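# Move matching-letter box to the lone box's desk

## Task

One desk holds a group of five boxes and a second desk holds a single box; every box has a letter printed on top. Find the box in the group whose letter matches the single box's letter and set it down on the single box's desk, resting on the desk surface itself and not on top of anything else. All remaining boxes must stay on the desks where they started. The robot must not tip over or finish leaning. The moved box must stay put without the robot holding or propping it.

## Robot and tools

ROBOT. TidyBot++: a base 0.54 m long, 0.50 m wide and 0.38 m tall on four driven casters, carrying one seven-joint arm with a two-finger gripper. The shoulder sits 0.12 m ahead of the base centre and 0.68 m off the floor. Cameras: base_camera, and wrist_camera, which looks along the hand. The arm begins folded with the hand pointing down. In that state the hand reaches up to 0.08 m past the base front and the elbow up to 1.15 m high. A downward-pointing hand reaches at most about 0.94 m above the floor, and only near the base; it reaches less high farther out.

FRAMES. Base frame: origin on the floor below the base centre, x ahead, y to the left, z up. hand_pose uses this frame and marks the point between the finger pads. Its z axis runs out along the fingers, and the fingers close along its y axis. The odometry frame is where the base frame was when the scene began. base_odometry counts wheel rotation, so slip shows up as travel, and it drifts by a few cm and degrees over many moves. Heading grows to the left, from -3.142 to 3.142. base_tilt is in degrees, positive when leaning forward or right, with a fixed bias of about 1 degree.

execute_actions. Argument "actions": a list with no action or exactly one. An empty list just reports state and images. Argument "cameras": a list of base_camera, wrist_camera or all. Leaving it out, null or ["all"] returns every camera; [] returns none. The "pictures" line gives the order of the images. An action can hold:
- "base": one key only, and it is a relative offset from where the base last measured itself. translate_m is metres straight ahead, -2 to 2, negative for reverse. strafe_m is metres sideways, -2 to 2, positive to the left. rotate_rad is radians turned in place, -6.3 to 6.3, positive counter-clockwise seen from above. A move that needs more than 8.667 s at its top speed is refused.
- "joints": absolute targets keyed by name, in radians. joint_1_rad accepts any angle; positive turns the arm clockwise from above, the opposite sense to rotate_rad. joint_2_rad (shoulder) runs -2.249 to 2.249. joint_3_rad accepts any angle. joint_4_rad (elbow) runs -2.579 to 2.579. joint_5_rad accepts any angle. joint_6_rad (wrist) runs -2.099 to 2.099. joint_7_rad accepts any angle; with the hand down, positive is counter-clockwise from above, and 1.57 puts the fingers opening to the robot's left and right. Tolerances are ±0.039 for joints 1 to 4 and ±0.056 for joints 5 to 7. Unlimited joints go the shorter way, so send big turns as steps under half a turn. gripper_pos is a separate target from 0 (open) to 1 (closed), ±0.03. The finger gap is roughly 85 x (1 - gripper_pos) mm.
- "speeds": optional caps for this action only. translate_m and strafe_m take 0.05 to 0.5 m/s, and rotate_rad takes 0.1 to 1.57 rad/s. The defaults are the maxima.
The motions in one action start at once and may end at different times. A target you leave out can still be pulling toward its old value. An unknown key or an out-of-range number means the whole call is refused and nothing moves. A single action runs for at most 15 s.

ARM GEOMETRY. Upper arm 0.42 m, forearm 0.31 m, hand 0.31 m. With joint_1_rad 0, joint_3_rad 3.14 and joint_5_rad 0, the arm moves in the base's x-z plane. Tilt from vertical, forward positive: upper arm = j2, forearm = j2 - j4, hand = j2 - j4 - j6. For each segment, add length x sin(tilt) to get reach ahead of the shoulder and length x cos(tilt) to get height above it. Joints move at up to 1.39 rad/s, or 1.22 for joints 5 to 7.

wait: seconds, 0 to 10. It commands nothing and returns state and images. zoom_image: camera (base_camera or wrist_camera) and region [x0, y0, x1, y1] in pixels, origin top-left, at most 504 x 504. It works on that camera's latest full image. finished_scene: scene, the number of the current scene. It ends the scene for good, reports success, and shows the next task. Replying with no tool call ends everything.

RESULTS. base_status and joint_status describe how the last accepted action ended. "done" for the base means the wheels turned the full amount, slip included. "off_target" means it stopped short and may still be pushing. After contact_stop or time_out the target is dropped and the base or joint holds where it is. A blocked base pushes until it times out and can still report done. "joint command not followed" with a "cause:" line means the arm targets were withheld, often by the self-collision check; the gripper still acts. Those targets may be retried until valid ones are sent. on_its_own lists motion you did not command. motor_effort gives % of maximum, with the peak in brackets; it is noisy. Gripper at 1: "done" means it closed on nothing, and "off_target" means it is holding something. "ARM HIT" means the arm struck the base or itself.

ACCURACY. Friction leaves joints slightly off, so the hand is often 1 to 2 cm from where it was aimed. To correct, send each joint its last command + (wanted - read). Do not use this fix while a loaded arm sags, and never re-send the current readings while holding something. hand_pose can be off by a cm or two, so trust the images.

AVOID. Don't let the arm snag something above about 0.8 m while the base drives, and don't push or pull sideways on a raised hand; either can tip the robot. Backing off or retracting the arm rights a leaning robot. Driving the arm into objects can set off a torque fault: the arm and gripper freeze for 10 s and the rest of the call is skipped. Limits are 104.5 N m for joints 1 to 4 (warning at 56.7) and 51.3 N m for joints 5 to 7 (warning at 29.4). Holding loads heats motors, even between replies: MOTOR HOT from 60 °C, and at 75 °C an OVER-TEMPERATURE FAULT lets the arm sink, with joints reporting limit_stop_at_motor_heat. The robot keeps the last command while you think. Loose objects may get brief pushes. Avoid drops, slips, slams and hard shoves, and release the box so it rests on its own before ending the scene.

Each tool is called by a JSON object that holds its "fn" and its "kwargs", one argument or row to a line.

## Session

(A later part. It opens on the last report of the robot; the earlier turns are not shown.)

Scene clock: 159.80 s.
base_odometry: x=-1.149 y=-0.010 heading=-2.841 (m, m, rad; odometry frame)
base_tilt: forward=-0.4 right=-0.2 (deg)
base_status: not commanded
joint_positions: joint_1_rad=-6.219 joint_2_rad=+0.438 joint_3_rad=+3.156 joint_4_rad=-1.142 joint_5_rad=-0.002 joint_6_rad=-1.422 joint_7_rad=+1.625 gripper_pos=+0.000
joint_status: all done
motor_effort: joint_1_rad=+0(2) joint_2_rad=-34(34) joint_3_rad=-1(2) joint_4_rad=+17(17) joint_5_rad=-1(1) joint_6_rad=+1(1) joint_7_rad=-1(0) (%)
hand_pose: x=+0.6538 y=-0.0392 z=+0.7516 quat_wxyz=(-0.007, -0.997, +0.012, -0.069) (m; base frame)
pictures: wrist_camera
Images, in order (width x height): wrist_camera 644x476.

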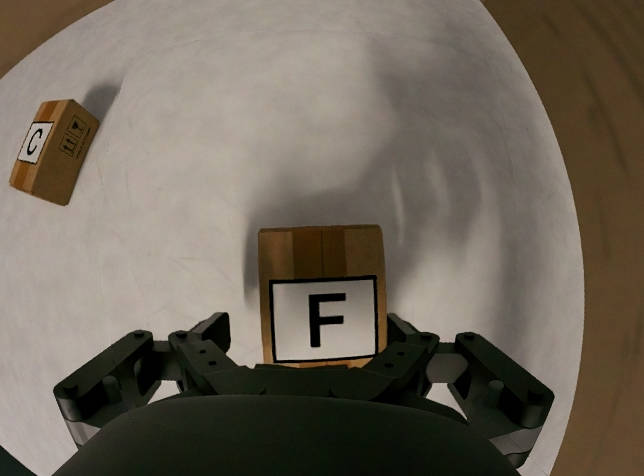

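{"fn": "execute_actions", "kwargs": {
  "actions": [
    {"joints":{"joint_1_rad":0.093}}
  ],
  "cameras": ["wrist_camera"]
}}

Scene clock: 163.10 s.
base_odometry: x=-1.149 y=-0.010 heading=-2.841 (m, m, rad; odometry frame)
base_tilt: forward=-0.4 right=-0.2 (deg)
base_status: not commanded
joint_positions: joint_1_rad=-6.196 joint_2_rad=+0.438 joint_3_rad=+3.156 joint_4_rad=-1.142 joint_5_rad=-0.002 joint_6_rad=-1.422 joint_7_rad=+1.625 gripper_pos=+0.000
joint_status: all done
motor_effort: joint_1_rad=+0(1) joint_2_rad=-34(34) joint_3_rad=-1(2) joint_4_rad=+17(17) joint_5_rad=+0(0) joint_6_rad=+1(1) joint_7_rad=+0(0) (%)
hand_pose: x=+0.6528 y=-0.0511 z=+0.7516 quat_wxyz=(-0.007, -0.997, +0.023, -0.069) (m; base frame)
pictures: wrist_camera
Images, in order (width x height): wrist_camera 644x476.

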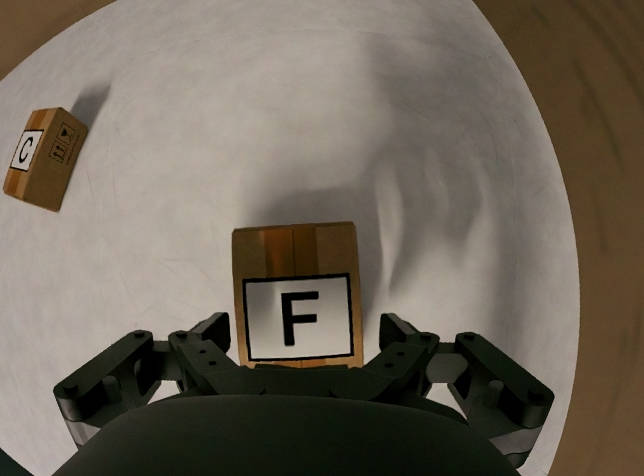

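{"fn": "execute_actions", "kwargs": {
  "actions": [
    {"joints":{"joint_2_rad":0.495}}
  ],
  "cameras": ["wrist_camera"]
}}

Scene clock: 165.97 s.
base_odometry: x=-1.149 y=-0.010 heading=-2.841 (m, m, rad; odometry frame)
base_tilt: forward=-0.4 right=-0.2 (deg)
base_status: not commanded
joint_positions: joint_1_rad=-6.196 joint_2_rad=+0.480 joint_3_rad=+3.156 joint_4_rad=-1.142 joint_5_rad=-0.002 joint_6_rad=-1.421 joint_7_rad=+1.625 gripper_pos=+0.000
joint_status: all done
motor_effort: joint_1_rad=+0(1) joint_2_rad=-32(36) joint_3_rad=-1(1) joint_4_rad=+14(17) joint_5_rad=+0(1) joint_6_rad=+1(1) joint_7_rad=+0(0) (%)
hand_pose: x=+0.6556 y=-0.0514 z=+0.7290 quat_wxyz=(-0.006, -0.999, +0.023, -0.049) (m; base frame)
pictures: wrist_camera
Images, in order (width x height): wrist_camera 644x476.

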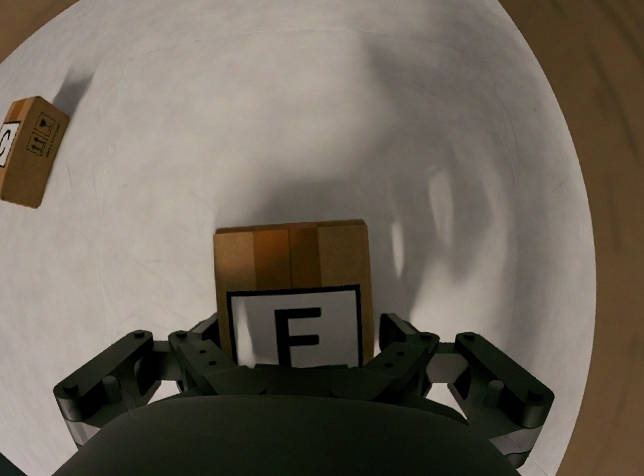

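{"fn": "execute_actions", "kwargs": {
  "actions": [
    {"joints":{"joint_2_rad":0.475,"gripper_pos":1.0}}
  ],
  "cameras": ["wrist_camera"]
}}

Scene clock: 170.07 s.
base_odometry: x=-1.149 y=-0.010 heading=-2.841 (m, m, rad; odometry frame)
base_tilt: forward=-0.4 right=-0.2 (deg)
base_status: not commanded
joint_positions: joint_1_rad=-6.196 joint_2_rad=+0.465 joint_3_rad=+3.156 joint_4_rad=-1.142 joint_5_rad=-0.002 joint_6_rad=-1.421 joint_7_rad=+1.625 gripper_pos=+0.340
joint_status: gripper_pos off_target (ended at +0.340, target +1.000); the others done
motor_effort: joint_1_rad=+0(1) joint_2_rad=-32(37) joint_3_rad=-1(1) joint_4_rad=+15(18) joint_5_rad=+0(1) joint_6_rad=+1(2) joint_7_rad=+0(0) (%)
hand_pose: x=+0.6548 y=-0.0513 z=+0.7373 quat_wxyz=(-0.007, -0.998, +0.023, -0.057) (m; base frame)
pictures: wrist_camera
Images, in order (width x height): wrist_camera 644x476.

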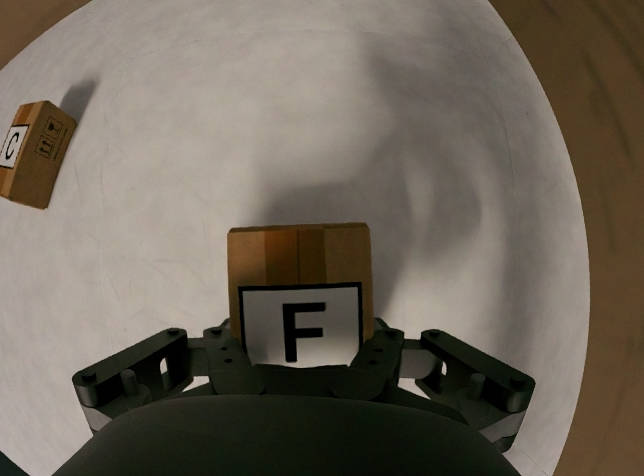

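{"fn": "execute_actions", "kwargs": {
  "actions": [
    {"joints":{"joint_2_rad":0.2}}
  ],
  "cameras": ["wrist_camera"]
}}

{"fn": "execute_actions", "kwargs": {
  "actions": [
    {"base":{"translate_m":-0.6},"joints":{"joint_1_rad":0.0,"joint_2_rad":-0.3,"joint_4_rad":-1.3,"joint_6_rad":-1.5,"joint_7_rad":1.57}}
  ]
}}

Scene clock: 179.80 s.
base_odometry: x=-1.149 y=-0.010 heading=-2.841 (m, m, rad; odometry frame)
base_tilt: forward=-0.4 right=-0.2 (deg)
base_status: not commanded
joint_positions: joint_1_rad=-6.196 joint_2_rad=+0.200 joint_3_rad=+3.156 joint_4_rad=-1.150 joint_5_rad=-0.002 joint_6_rad=-1.421 joint_7_rad=+1.625 gripper_pos=+0.340
joint_status: all done
motor_effort: joint_1_rad=+0(0) joint_2_rad=-28(40) joint_3_rad=-1(2) joint_4_rad=+18(19) joint_5_rad=-1(0) joint_6_rad=+3(4) joint_7_rad=-1(1) (%)
hand_pose: x=+0.6199 y=-0.0483 z=+0.8730 quat_wxyz=(-0.015, -0.983, +0.023, -0.184) (m; base frame)
pictures: wrist_camera
Images, in order (width x height): wrist_camera 644x476.

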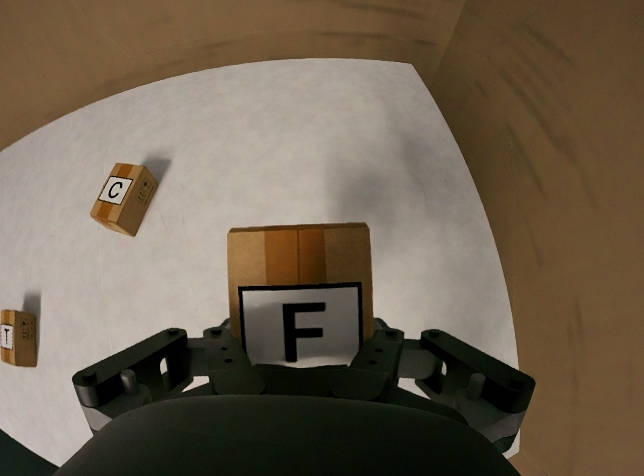

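Scene clock: 182.50 s.
base_odometry: x=-0.576 y=+0.168 heading=-2.841 (m, m, rad; odometry frame)
base_tilt: forward=-0.4 right=-0.2 (deg)
base_status: done
joint_positions: joint_1_rad=-6.269 joint_2_rad=-0.299 joint_3_rad=+3.156 joint_4_rad=-1.281 joint_5_rad=-0.002 joint_6_rad=-1.483 joint_7_rad=+1.608 gripper_pos=+0.340
joint_status: all done
motor_effort: joint_1_rad=+0(1) joint_2_rad=-7(33) joint_3_rad=-1(2) joint_4_rad=+17(20) joint_5_rad=+0(0) joint_6_rad=+5(6) joint_7_rad=-1(0) (%)
hand_pose: x=+0.4515 y=-0.0090 z=+1.0157 quat_wxyz=(-0.008, -0.943, -0.004, -0.332) (m; base frame)
pictures: base_camera, wrist_camera
Images, in order (width x height): base_camera 644x364, wrist_camera 644x476.

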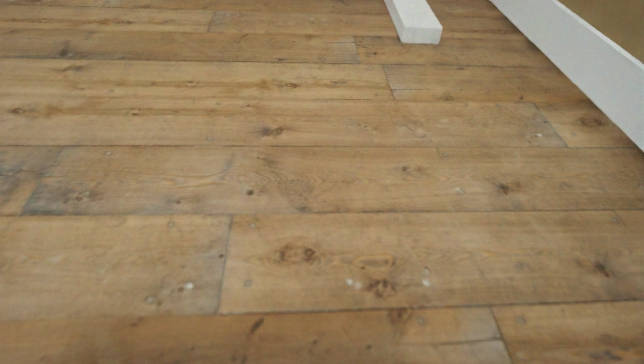

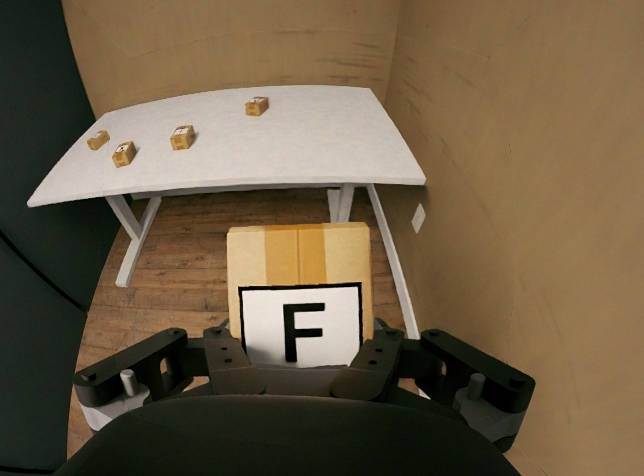

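{"fn": "execute_actions", "kwargs": {
  "actions": [
    {"base":{"translate_m":-1.57},"joints":{"joint_1_rad":-1.57}}
  ]
}}

Scene clock: 190.40 s.
base_odometry: x=+0.924 y=+0.632 heading=-2.841 (m, m, rad; odometry frame)
base_tilt: forward=-0.4 right=-0.2 (deg)
base_status: done
joint_positions: joint_1_rad=-7.843 joint_2_rad=-0.294 joint_3_rad=+3.156 joint_4_rad=-1.283 joint_5_rad=-0.002 joint_6_rad=-1.483 joint_7_rad=+1.608 gripper_pos=+0.340
joint_status: all done
motor_effort: joint_1_rad=+0(1) joint_2_rad=-8(11) joint_3_rad=-1(1) joint_4_rad=+17(18) joint_5_rad=+0(1) joint_6_rad=+5(5) joint_7_rad=+0(0) (%)
hand_pose: x=+0.1268 y=+0.3340 z=+1.0131 quat_wxyz=(+0.227, -0.664, -0.672, -0.237) (m; base frame)
pictures: base_camera, wrist_camera
Images, in order (width x height): base_camera 644x364, wrist_camera 644x476.

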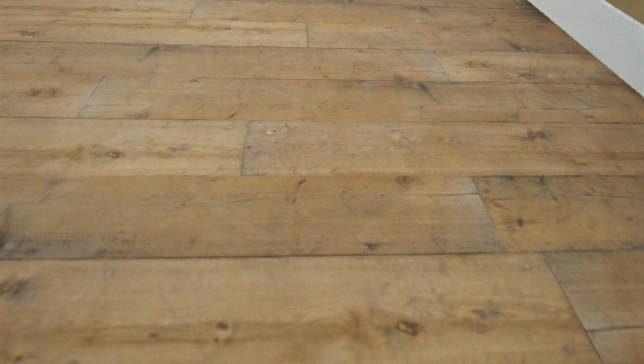

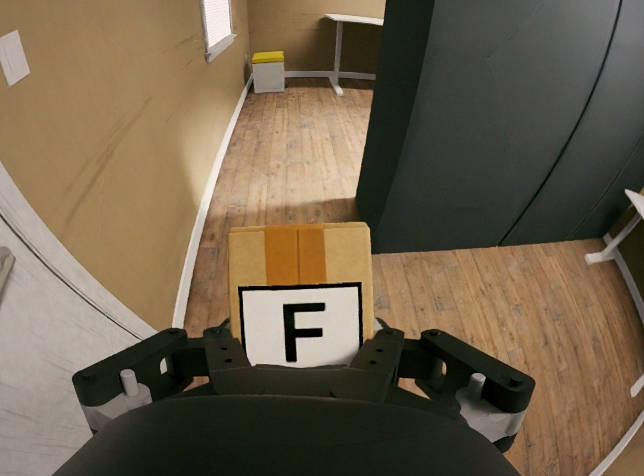

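{"fn": "execute_actions", "kwargs": {
  "actions": [
    {"base":{"strafe_m":1.0}}
  ]
}}

Scene clock: 197.00 s.
base_odometry: x=+1.221 y=-0.323 heading=-2.841 (m, m, rad; odometry frame)
base_tilt: forward=-0.4 right=-0.2 (deg)
base_status: done
joint_positions: joint_1_rad=-7.843 joint_2_rad=-0.293 joint_3_rad=+3.156 joint_4_rad=-1.285 joint_5_rad=-0.002 joint_6_rad=-1.485 joint_7_rad=+1.608 gripper_pos=+0.340
joint_status: not commanded
motor_effort: joint_1_rad=+0(1) joint_2_rad=-8(11) joint_3_rad=-1(0) joint_4_rad=+18(18) joint_5_rad=-1(1) joint_6_rad=+5(6) joint_7_rad=+0(0) (%)
hand_pose: x=+0.1268 y=+0.3337 z=+1.0117 quat_wxyz=(+0.226, -0.665, -0.672, -0.236) (m; base frame)
pictures: base_camera, wrist_camera
Images, in order (width x height): base_camera 644x364, wrist_camera 644x476.

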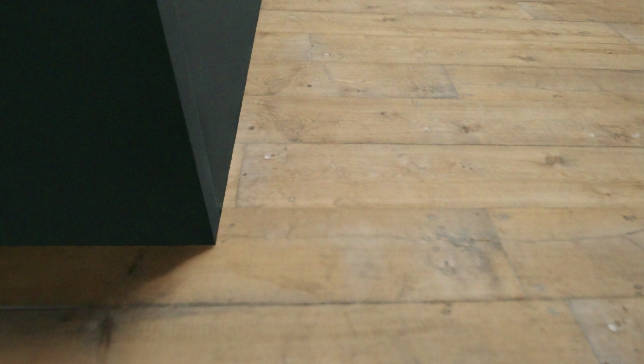

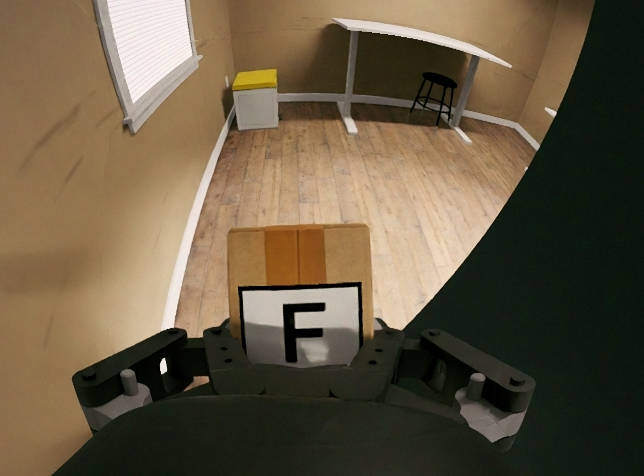

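{"fn": "execute_actions", "kwargs": {
  "actions": [
    {"base":{"strafe_m":1.55}}
  ],
  "cameras": []
}}

{"fn": "execute_actions", "kwargs": {
  "actions": [
    {"joints":{"joint_1_rad":0.0}}
  ]
}}

Scene clock: 205.60 s.
base_odometry: x=+1.680 y=-1.804 heading=-2.841 (m, m, rad; odometry frame)
base_tilt: forward=-0.4 right=-0.2 (deg)
base_status: done
joint_positions: joint_1_rad=-7.843 joint_2_rad=-0.294 joint_3_rad=+3.156 joint_4_rad=-1.286 joint_5_rad=-0.002 joint_6_rad=-1.486 joint_7_rad=+1.608 gripper_pos=+0.340
joint_status: not commanded
motor_effort: joint_1_rad=+0(0) joint_2_rad=-8(11) joint_3_rad=+0(0) joint_4_rad=+18(18) joint_5_rad=+0(1) joint_6_rad=+6(6) joint_7_rad=+0(1) (%)
hand_pose: x=+0.1268 y=+0.3332 z=+1.0112 quat_wxyz=(+0.225, -0.665, -0.672, -0.235) (m; base frame)
pictures: none
No camera images: the call's "cameras" was empty. Leave "cameras" out to get every camera's image.

Scene clock: 208.40 s.
base_odometry: x=+1.680 y=-1.804 heading=-2.841 (m, m, rad; odometry frame)
base_tilt: forward=-0.4 right=-0.2 (deg)
base_status: not commanded
joint_positions: joint_1_rad=-6.295 joint_2_rad=-0.294 joint_3_rad=+3.156 joint_4_rad=-1.286 joint_5_rad=-0.002 joint_6_rad=-1.486 joint_7_rad=+1.608 gripper_pos=+0.340
joint_status: all done
motor_effort: joint_1_rad=+0(1) joint_2_rad=-8(9) joint_3_rad=+0(0) joint_4_rad=+17(17) joint_5_rad=+0(0) joint_6_rad=+5(6) joint_7_rad=+0(0) (%)
hand_pose: x=+0.4523 y=-0.0002 z=+1.0112 quat_wxyz=(-0.003, -0.945, -0.016, -0.326) (m; base frame)
pictures: base_camera, wrist_camera
Images, in order (width x height): base_camera 644x364, wrist_camera 644x476.

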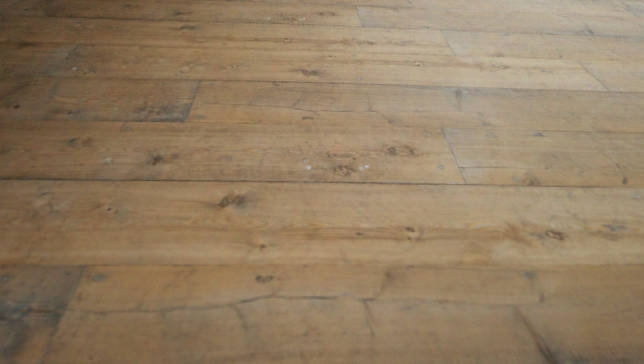

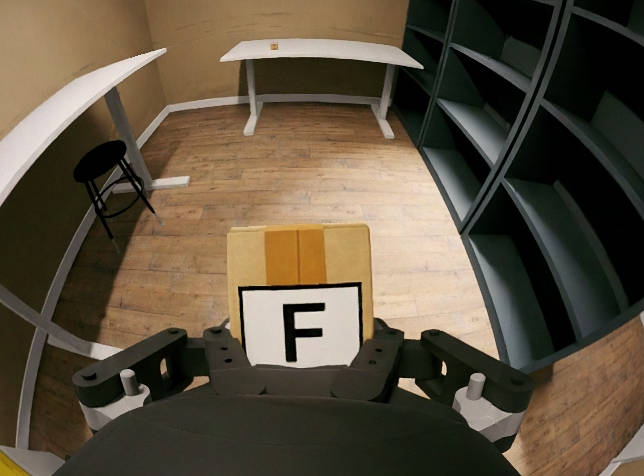

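{"fn": "execute_actions", "kwargs": {
  "actions": [
    {"base":{"translate_m":1.9}}
  ]
}}

Scene clock: 215.63 s.
base_odometry: x=-0.135 y=-2.367 heading=-2.841 (m, m, rad; odometry frame)
base_tilt: forward=-0.4 right=-0.2 (deg)
base_status: done
joint_positions: joint_1_rad=-6.295 joint_2_rad=-0.293 joint_3_rad=+3.156 joint_4_rad=-1.287 joint_5_rad=-0.002 joint_6_rad=-1.486 joint_7_rad=+1.608 gripper_pos=+0.340
joint_status: not commanded
motor_effort: joint_1_rad=+1(0) joint_2_rad=-8(12) joint_3_rad=-1(0) joint_4_rad=+17(18) joint_5_rad=-1(1) joint_6_rad=+5(6) joint_7_rad=+0(1) (%)
hand_pose: x=+0.4523 y=-0.0003 z=+1.0107 quat_wxyz=(-0.003, -0.946, -0.016, -0.325) (m; base frame)
pictures: base_camera, wrist_camera
Images, in order (width x height): base_camera 644x364, wrist_camera 644x476.

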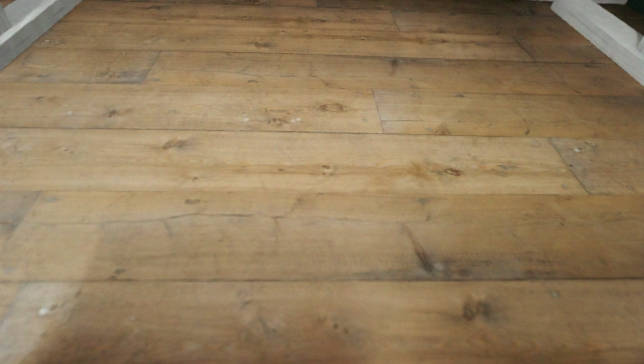

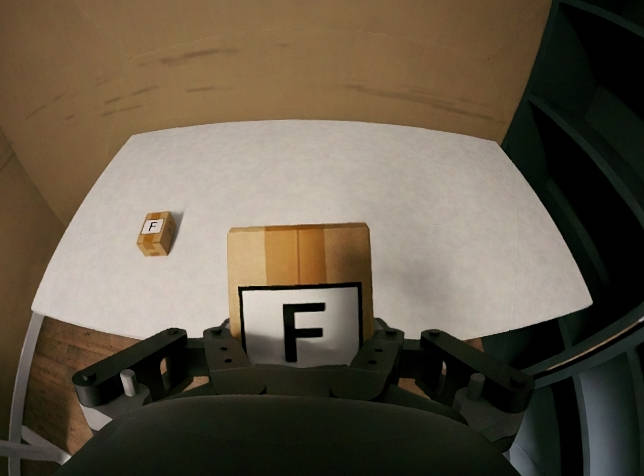

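{"fn": "execute_actions", "kwargs": {
  "actions": [
    {"base":{"translate_m":0.1},"joints":{"joint_2_rad":0.2,"joint_4_rad":-1.14,"joint_6_rad":-1.42}}
  ]
}}

{"fn": "execute_actions", "kwargs": {
  "actions": [
    {"joints":{"joint_2_rad":0.36}}
  ],
  "cameras": ["wrist_camera"]
}}

Scene clock: 221.00 s.
base_odometry: x=-0.231 y=-2.397 heading=-2.841 (m, m, rad; odometry frame)
base_tilt: forward=-0.4 right=-0.2 (deg)
base_status: done
joint_positions: joint_1_rad=-6.295 joint_2_rad=+0.205 joint_3_rad=+3.156 joint_4_rad=-1.169 joint_5_rad=-0.002 joint_6_rad=-1.446 joint_7_rad=+1.608 gripper_pos=+0.340
joint_status: all done
motor_effort: joint_1_rad=+0(0) joint_2_rad=-28(30) joint_3_rad=-1(0) joint_4_rad=+18(18) joint_5_rad=+0(0) joint_6_rad=+3(6) joint_7_rad=+0(0) (%)
hand_pose: x=+0.6113 y=+0.0011 z=+0.8600 quat_wxyz=(-0.004, -0.987, -0.017, -0.160) (m; base frame)
pictures: base_camera, wrist_camera
Images, in order (width x height): base_camera 644x364, wrist_camera 644x476.

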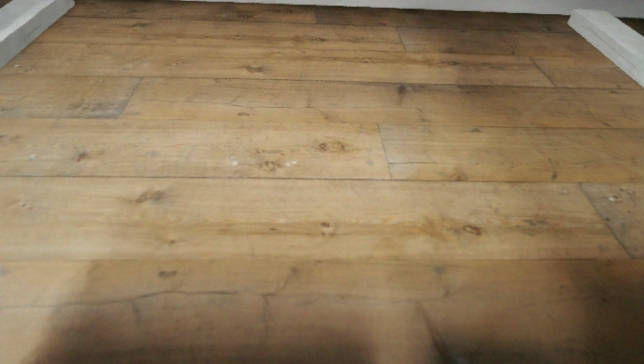

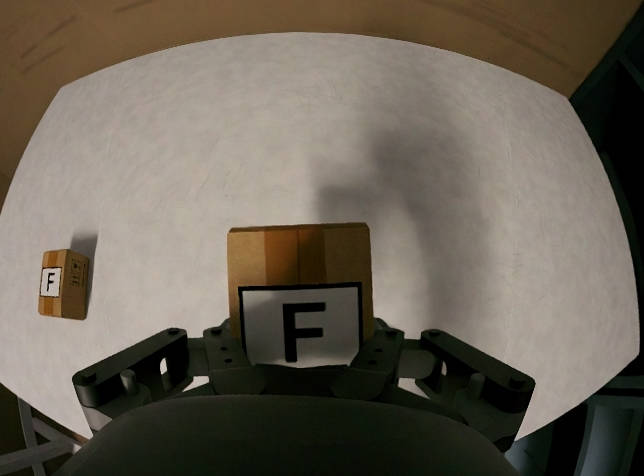

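Scene clock: 222.33 s.
base_odometry: x=-0.231 y=-2.397 heading=-2.841 (m, m, rad; odometry frame)
base_tilt: forward=-0.4 right=-0.2 (deg)
base_status: not commanded
joint_positions: joint_1_rad=-6.295 joint_2_rad=+0.371 joint_3_rad=+3.156 joint_4_rad=-1.163 joint_5_rad=-0.002 joint_6_rad=-1.446 joint_7_rad=+1.608 gripper_pos=+0.340
joint_status: all done
motor_effort: joint_1_rad=+0(0) joint_2_rad=-32(37) joint_3_rad=-1(1) joint_4_rad=+17(19) joint_5_rad=+0(0) joint_6_rad=+1(3) joint_7_rad=+0(0) (%)
hand_pose: x=+0.6360 y=+0.0014 z=+0.7780 quat_wxyz=(-0.003, -0.997, -0.018, -0.081) (m; base frame)
pictures: wrist_camera
Images, in order (width x height): wrist_camera 644x476.

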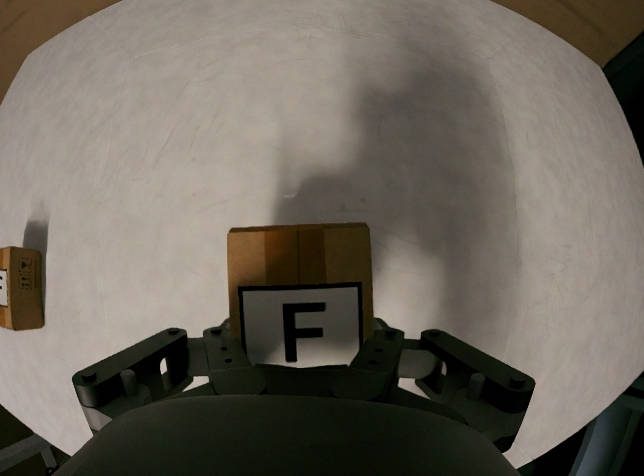

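{"fn": "execute_actions", "kwargs": {
  "actions": [
    {"joints":{"joint_2_rad":0.405}}
  ],
  "cameras": ["wrist_camera"]
}}

Scene clock: 226.20 s.
base_odometry: x=-0.231 y=-2.397 heading=-2.841 (m, m, rad; odometry frame)
base_tilt: forward=-0.4 right=-0.2 (deg)
base_status: not commanded
joint_positions: joint_1_rad=-6.295 joint_2_rad=+0.403 joint_3_rad=+3.156 joint_4_rad=-1.163 joint_5_rad=-0.002 joint_6_rad=-1.446 joint_7_rad=+1.608 gripper_pos=+0.340
joint_status: all done
motor_effort: joint_1_rad=+0(0) joint_2_rad=-34(36) joint_3_rad=-1(1) joint_4_rad=+17(18) joint_5_rad=+0(0) joint_6_rad=+1(2) joint_7_rad=+0(0) (%)
hand_pose: x=+0.6388 y=+0.0014 z=+0.7614 quat_wxyz=(-0.003, -0.998, -0.018, -0.065) (m; base frame)
pictures: wrist_camera
Images, in order (width x height): wrist_camera 644x476.

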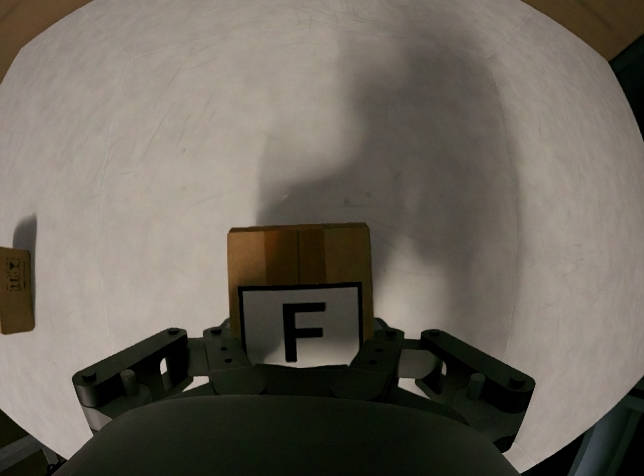

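{"fn": "execute_actions", "kwargs": {
  "actions": [
    {"joints":{"joint_2_rad":0.445,"joint_6_rad":-1.4}}
  ],
  "cameras": ["wrist_camera"]
}}

Scene clock: 228.97 s.
base_odometry: x=-0.231 y=-2.397 heading=-2.841 (m, m, rad; odometry frame)
base_tilt: forward=-0.4 right=-0.2 (deg)
base_status: not commanded
joint_positions: joint_1_rad=-6.295 joint_2_rad=+0.443 joint_3_rad=+3.156 joint_4_rad=-1.163 joint_5_rad=-0.002 joint_6_rad=-1.425 joint_7_rad=+1.608 gripper_pos=+0.340
joint_status: all done
motor_effort: joint_1_rad=+0(0) joint_2_rad=-36(37) joint_3_rad=-1(1) joint_4_rad=+17(17) joint_5_rad=-1(1) joint_6_rad=+0(2) joint_7_rad=+0(0) (%)
hand_pose: x=+0.6482 y=+0.0014 z=+0.7412 quat_wxyz=(-0.003, -0.998, -0.018, -0.055) (m; base frame)
pictures: wrist_camera
Images, in order (width x height): wrist_camera 644x476.

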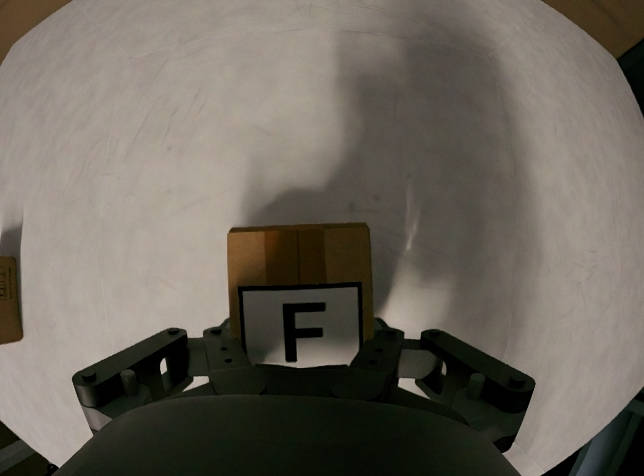

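{"fn": "execute_actions", "kwargs": {
  "actions": [
    {"joints":{"joint_2_rad":0.48,"joint_6_rad":-1.37}}
  ],
  "cameras": ["wrist_camera"]
}}

Scene clock: 231.43 s.
base_odometry: x=-0.231 y=-2.397 heading=-2.841 (m, m, rad; odometry frame)
base_tilt: forward=-0.4 right=-0.2 (deg)
base_status: not commanded
joint_positions: joint_1_rad=-6.295 joint_2_rad=+0.456 joint_3_rad=+3.156 joint_4_rad=-1.158 joint_5_rad=-0.002 joint_6_rad=-1.397 joint_7_rad=+1.608 gripper_pos=+0.340
joint_status: all done
motor_effort: joint_1_rad=+0(1) joint_2_rad=-33(36) joint_3_rad=-1(1) joint_4_rad=+16(17) joint_5_rad=+0(0) joint_6_rad=+2(3) joint_7_rad=+0(0) (%)
hand_pose: x=+0.6592 y=+0.0014 z=+0.7377 quat_wxyz=(-0.003, -0.998, -0.018, -0.066) (m; base frame)
pictures: wrist_camera
Images, in order (width x height): wrist_camera 644x476.

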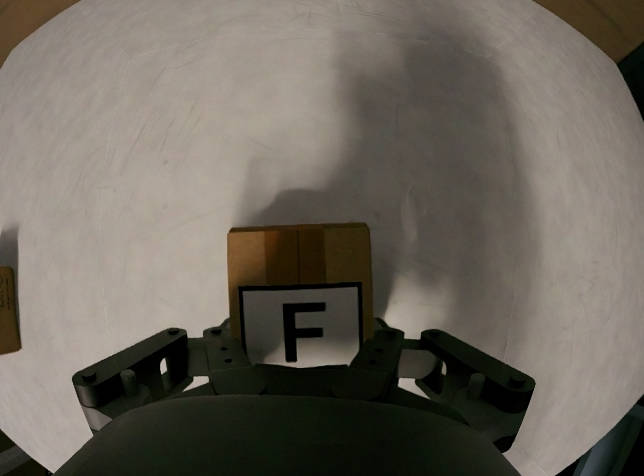

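The box is resting on the desk. Releasing and lifting clear.

{"fn": "execute_actions", "kwargs": {
  "actions": [
    {"joints":{"joint_2_rad":0.45,"gripper_pos":0.0}}
  ],
  "cameras": ["wrist_camera"]
}}

{"fn": "execute_actions", "kwargs": {
  "actions": [
    {"joints":{"joint_2_rad":0.2}}
  ],
  "cameras": ["wrist_camera"]
}}

Scene clock: 234.60 s.
base_odometry: x=-0.231 y=-2.397 heading=-2.841 (m, m, rad; odometry frame)
base_tilt: forward=-0.4 right=-0.2 (deg)
base_status: not commanded
joint_positions: joint_1_rad=-6.295 joint_2_rad=+0.455 joint_3_rad=+3.156 joint_4_rad=-1.158 joint_5_rad=-0.002 joint_6_rad=-1.395 joint_7_rad=+1.608 gripper_pos=+0.000
joint_status: all done
motor_effort: joint_1_rad=+0(0) joint_2_rad=-34(36) joint_3_rad=-1(2) joint_4_rad=+16(17) joint_5_rad=-1(1) joint_6_rad=+1(2) joint_7_rad=+0(0) (%)
hand_pose: x=+0.6596 y=+0.0014 z=+0.7383 quat_wxyz=(-0.004, -0.998, -0.018, -0.067) (m; base frame)
pictures: wrist_camera
Images, in order (width x height): wrist_camera 644x476.

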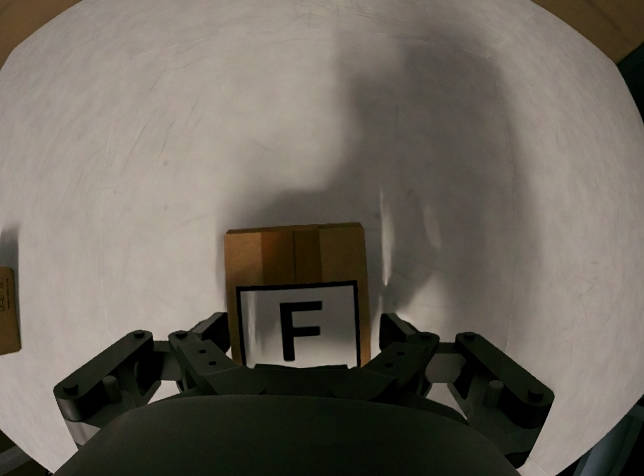

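Scene clock: 236.13 s.
base_odometry: x=-0.231 y=-2.397 heading=-2.841 (m, m, rad; odometry frame)
base_tilt: forward=-0.4 right=-0.2 (deg)
base_status: not commanded
joint_positions: joint_1_rad=-6.295 joint_2_rad=+0.194 joint_3_rad=+3.156 joint_4_rad=-1.155 joint_5_rad=-0.002 joint_6_rad=-1.394 joint_7_rad=+1.608 gripper_pos=+0.000
joint_status: all done
motor_effort: joint_1_rad=+0(0) joint_2_rad=-27(37) joint_3_rad=-1(1) joint_4_rad=+18(18) joint_5_rad=+0(1) joint_6_rad=+3(4) joint_7_rad=+0(1) (%)
hand_pose: x=+0.6278 y=+0.0011 z=+0.8769 quat_wxyz=(-0.004, -0.980, -0.017, -0.198) (m; base frame)
pictures: wrist_camera
Images, in order (width x height): wrist_camera 644x476.

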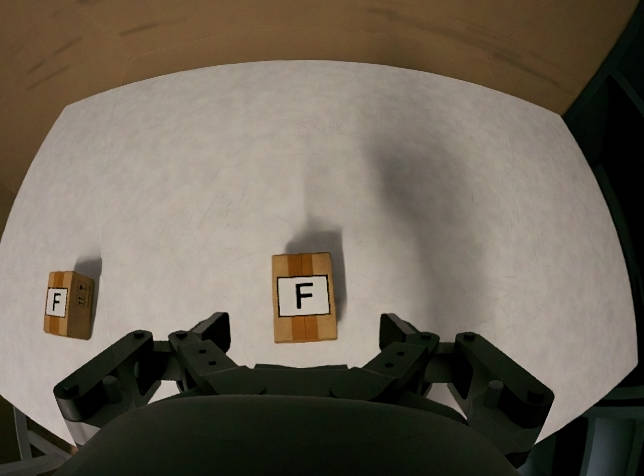

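{"fn": "finished_scene", "kwargs": {
  "scene": 2
}}

The scene is finished: the task was done.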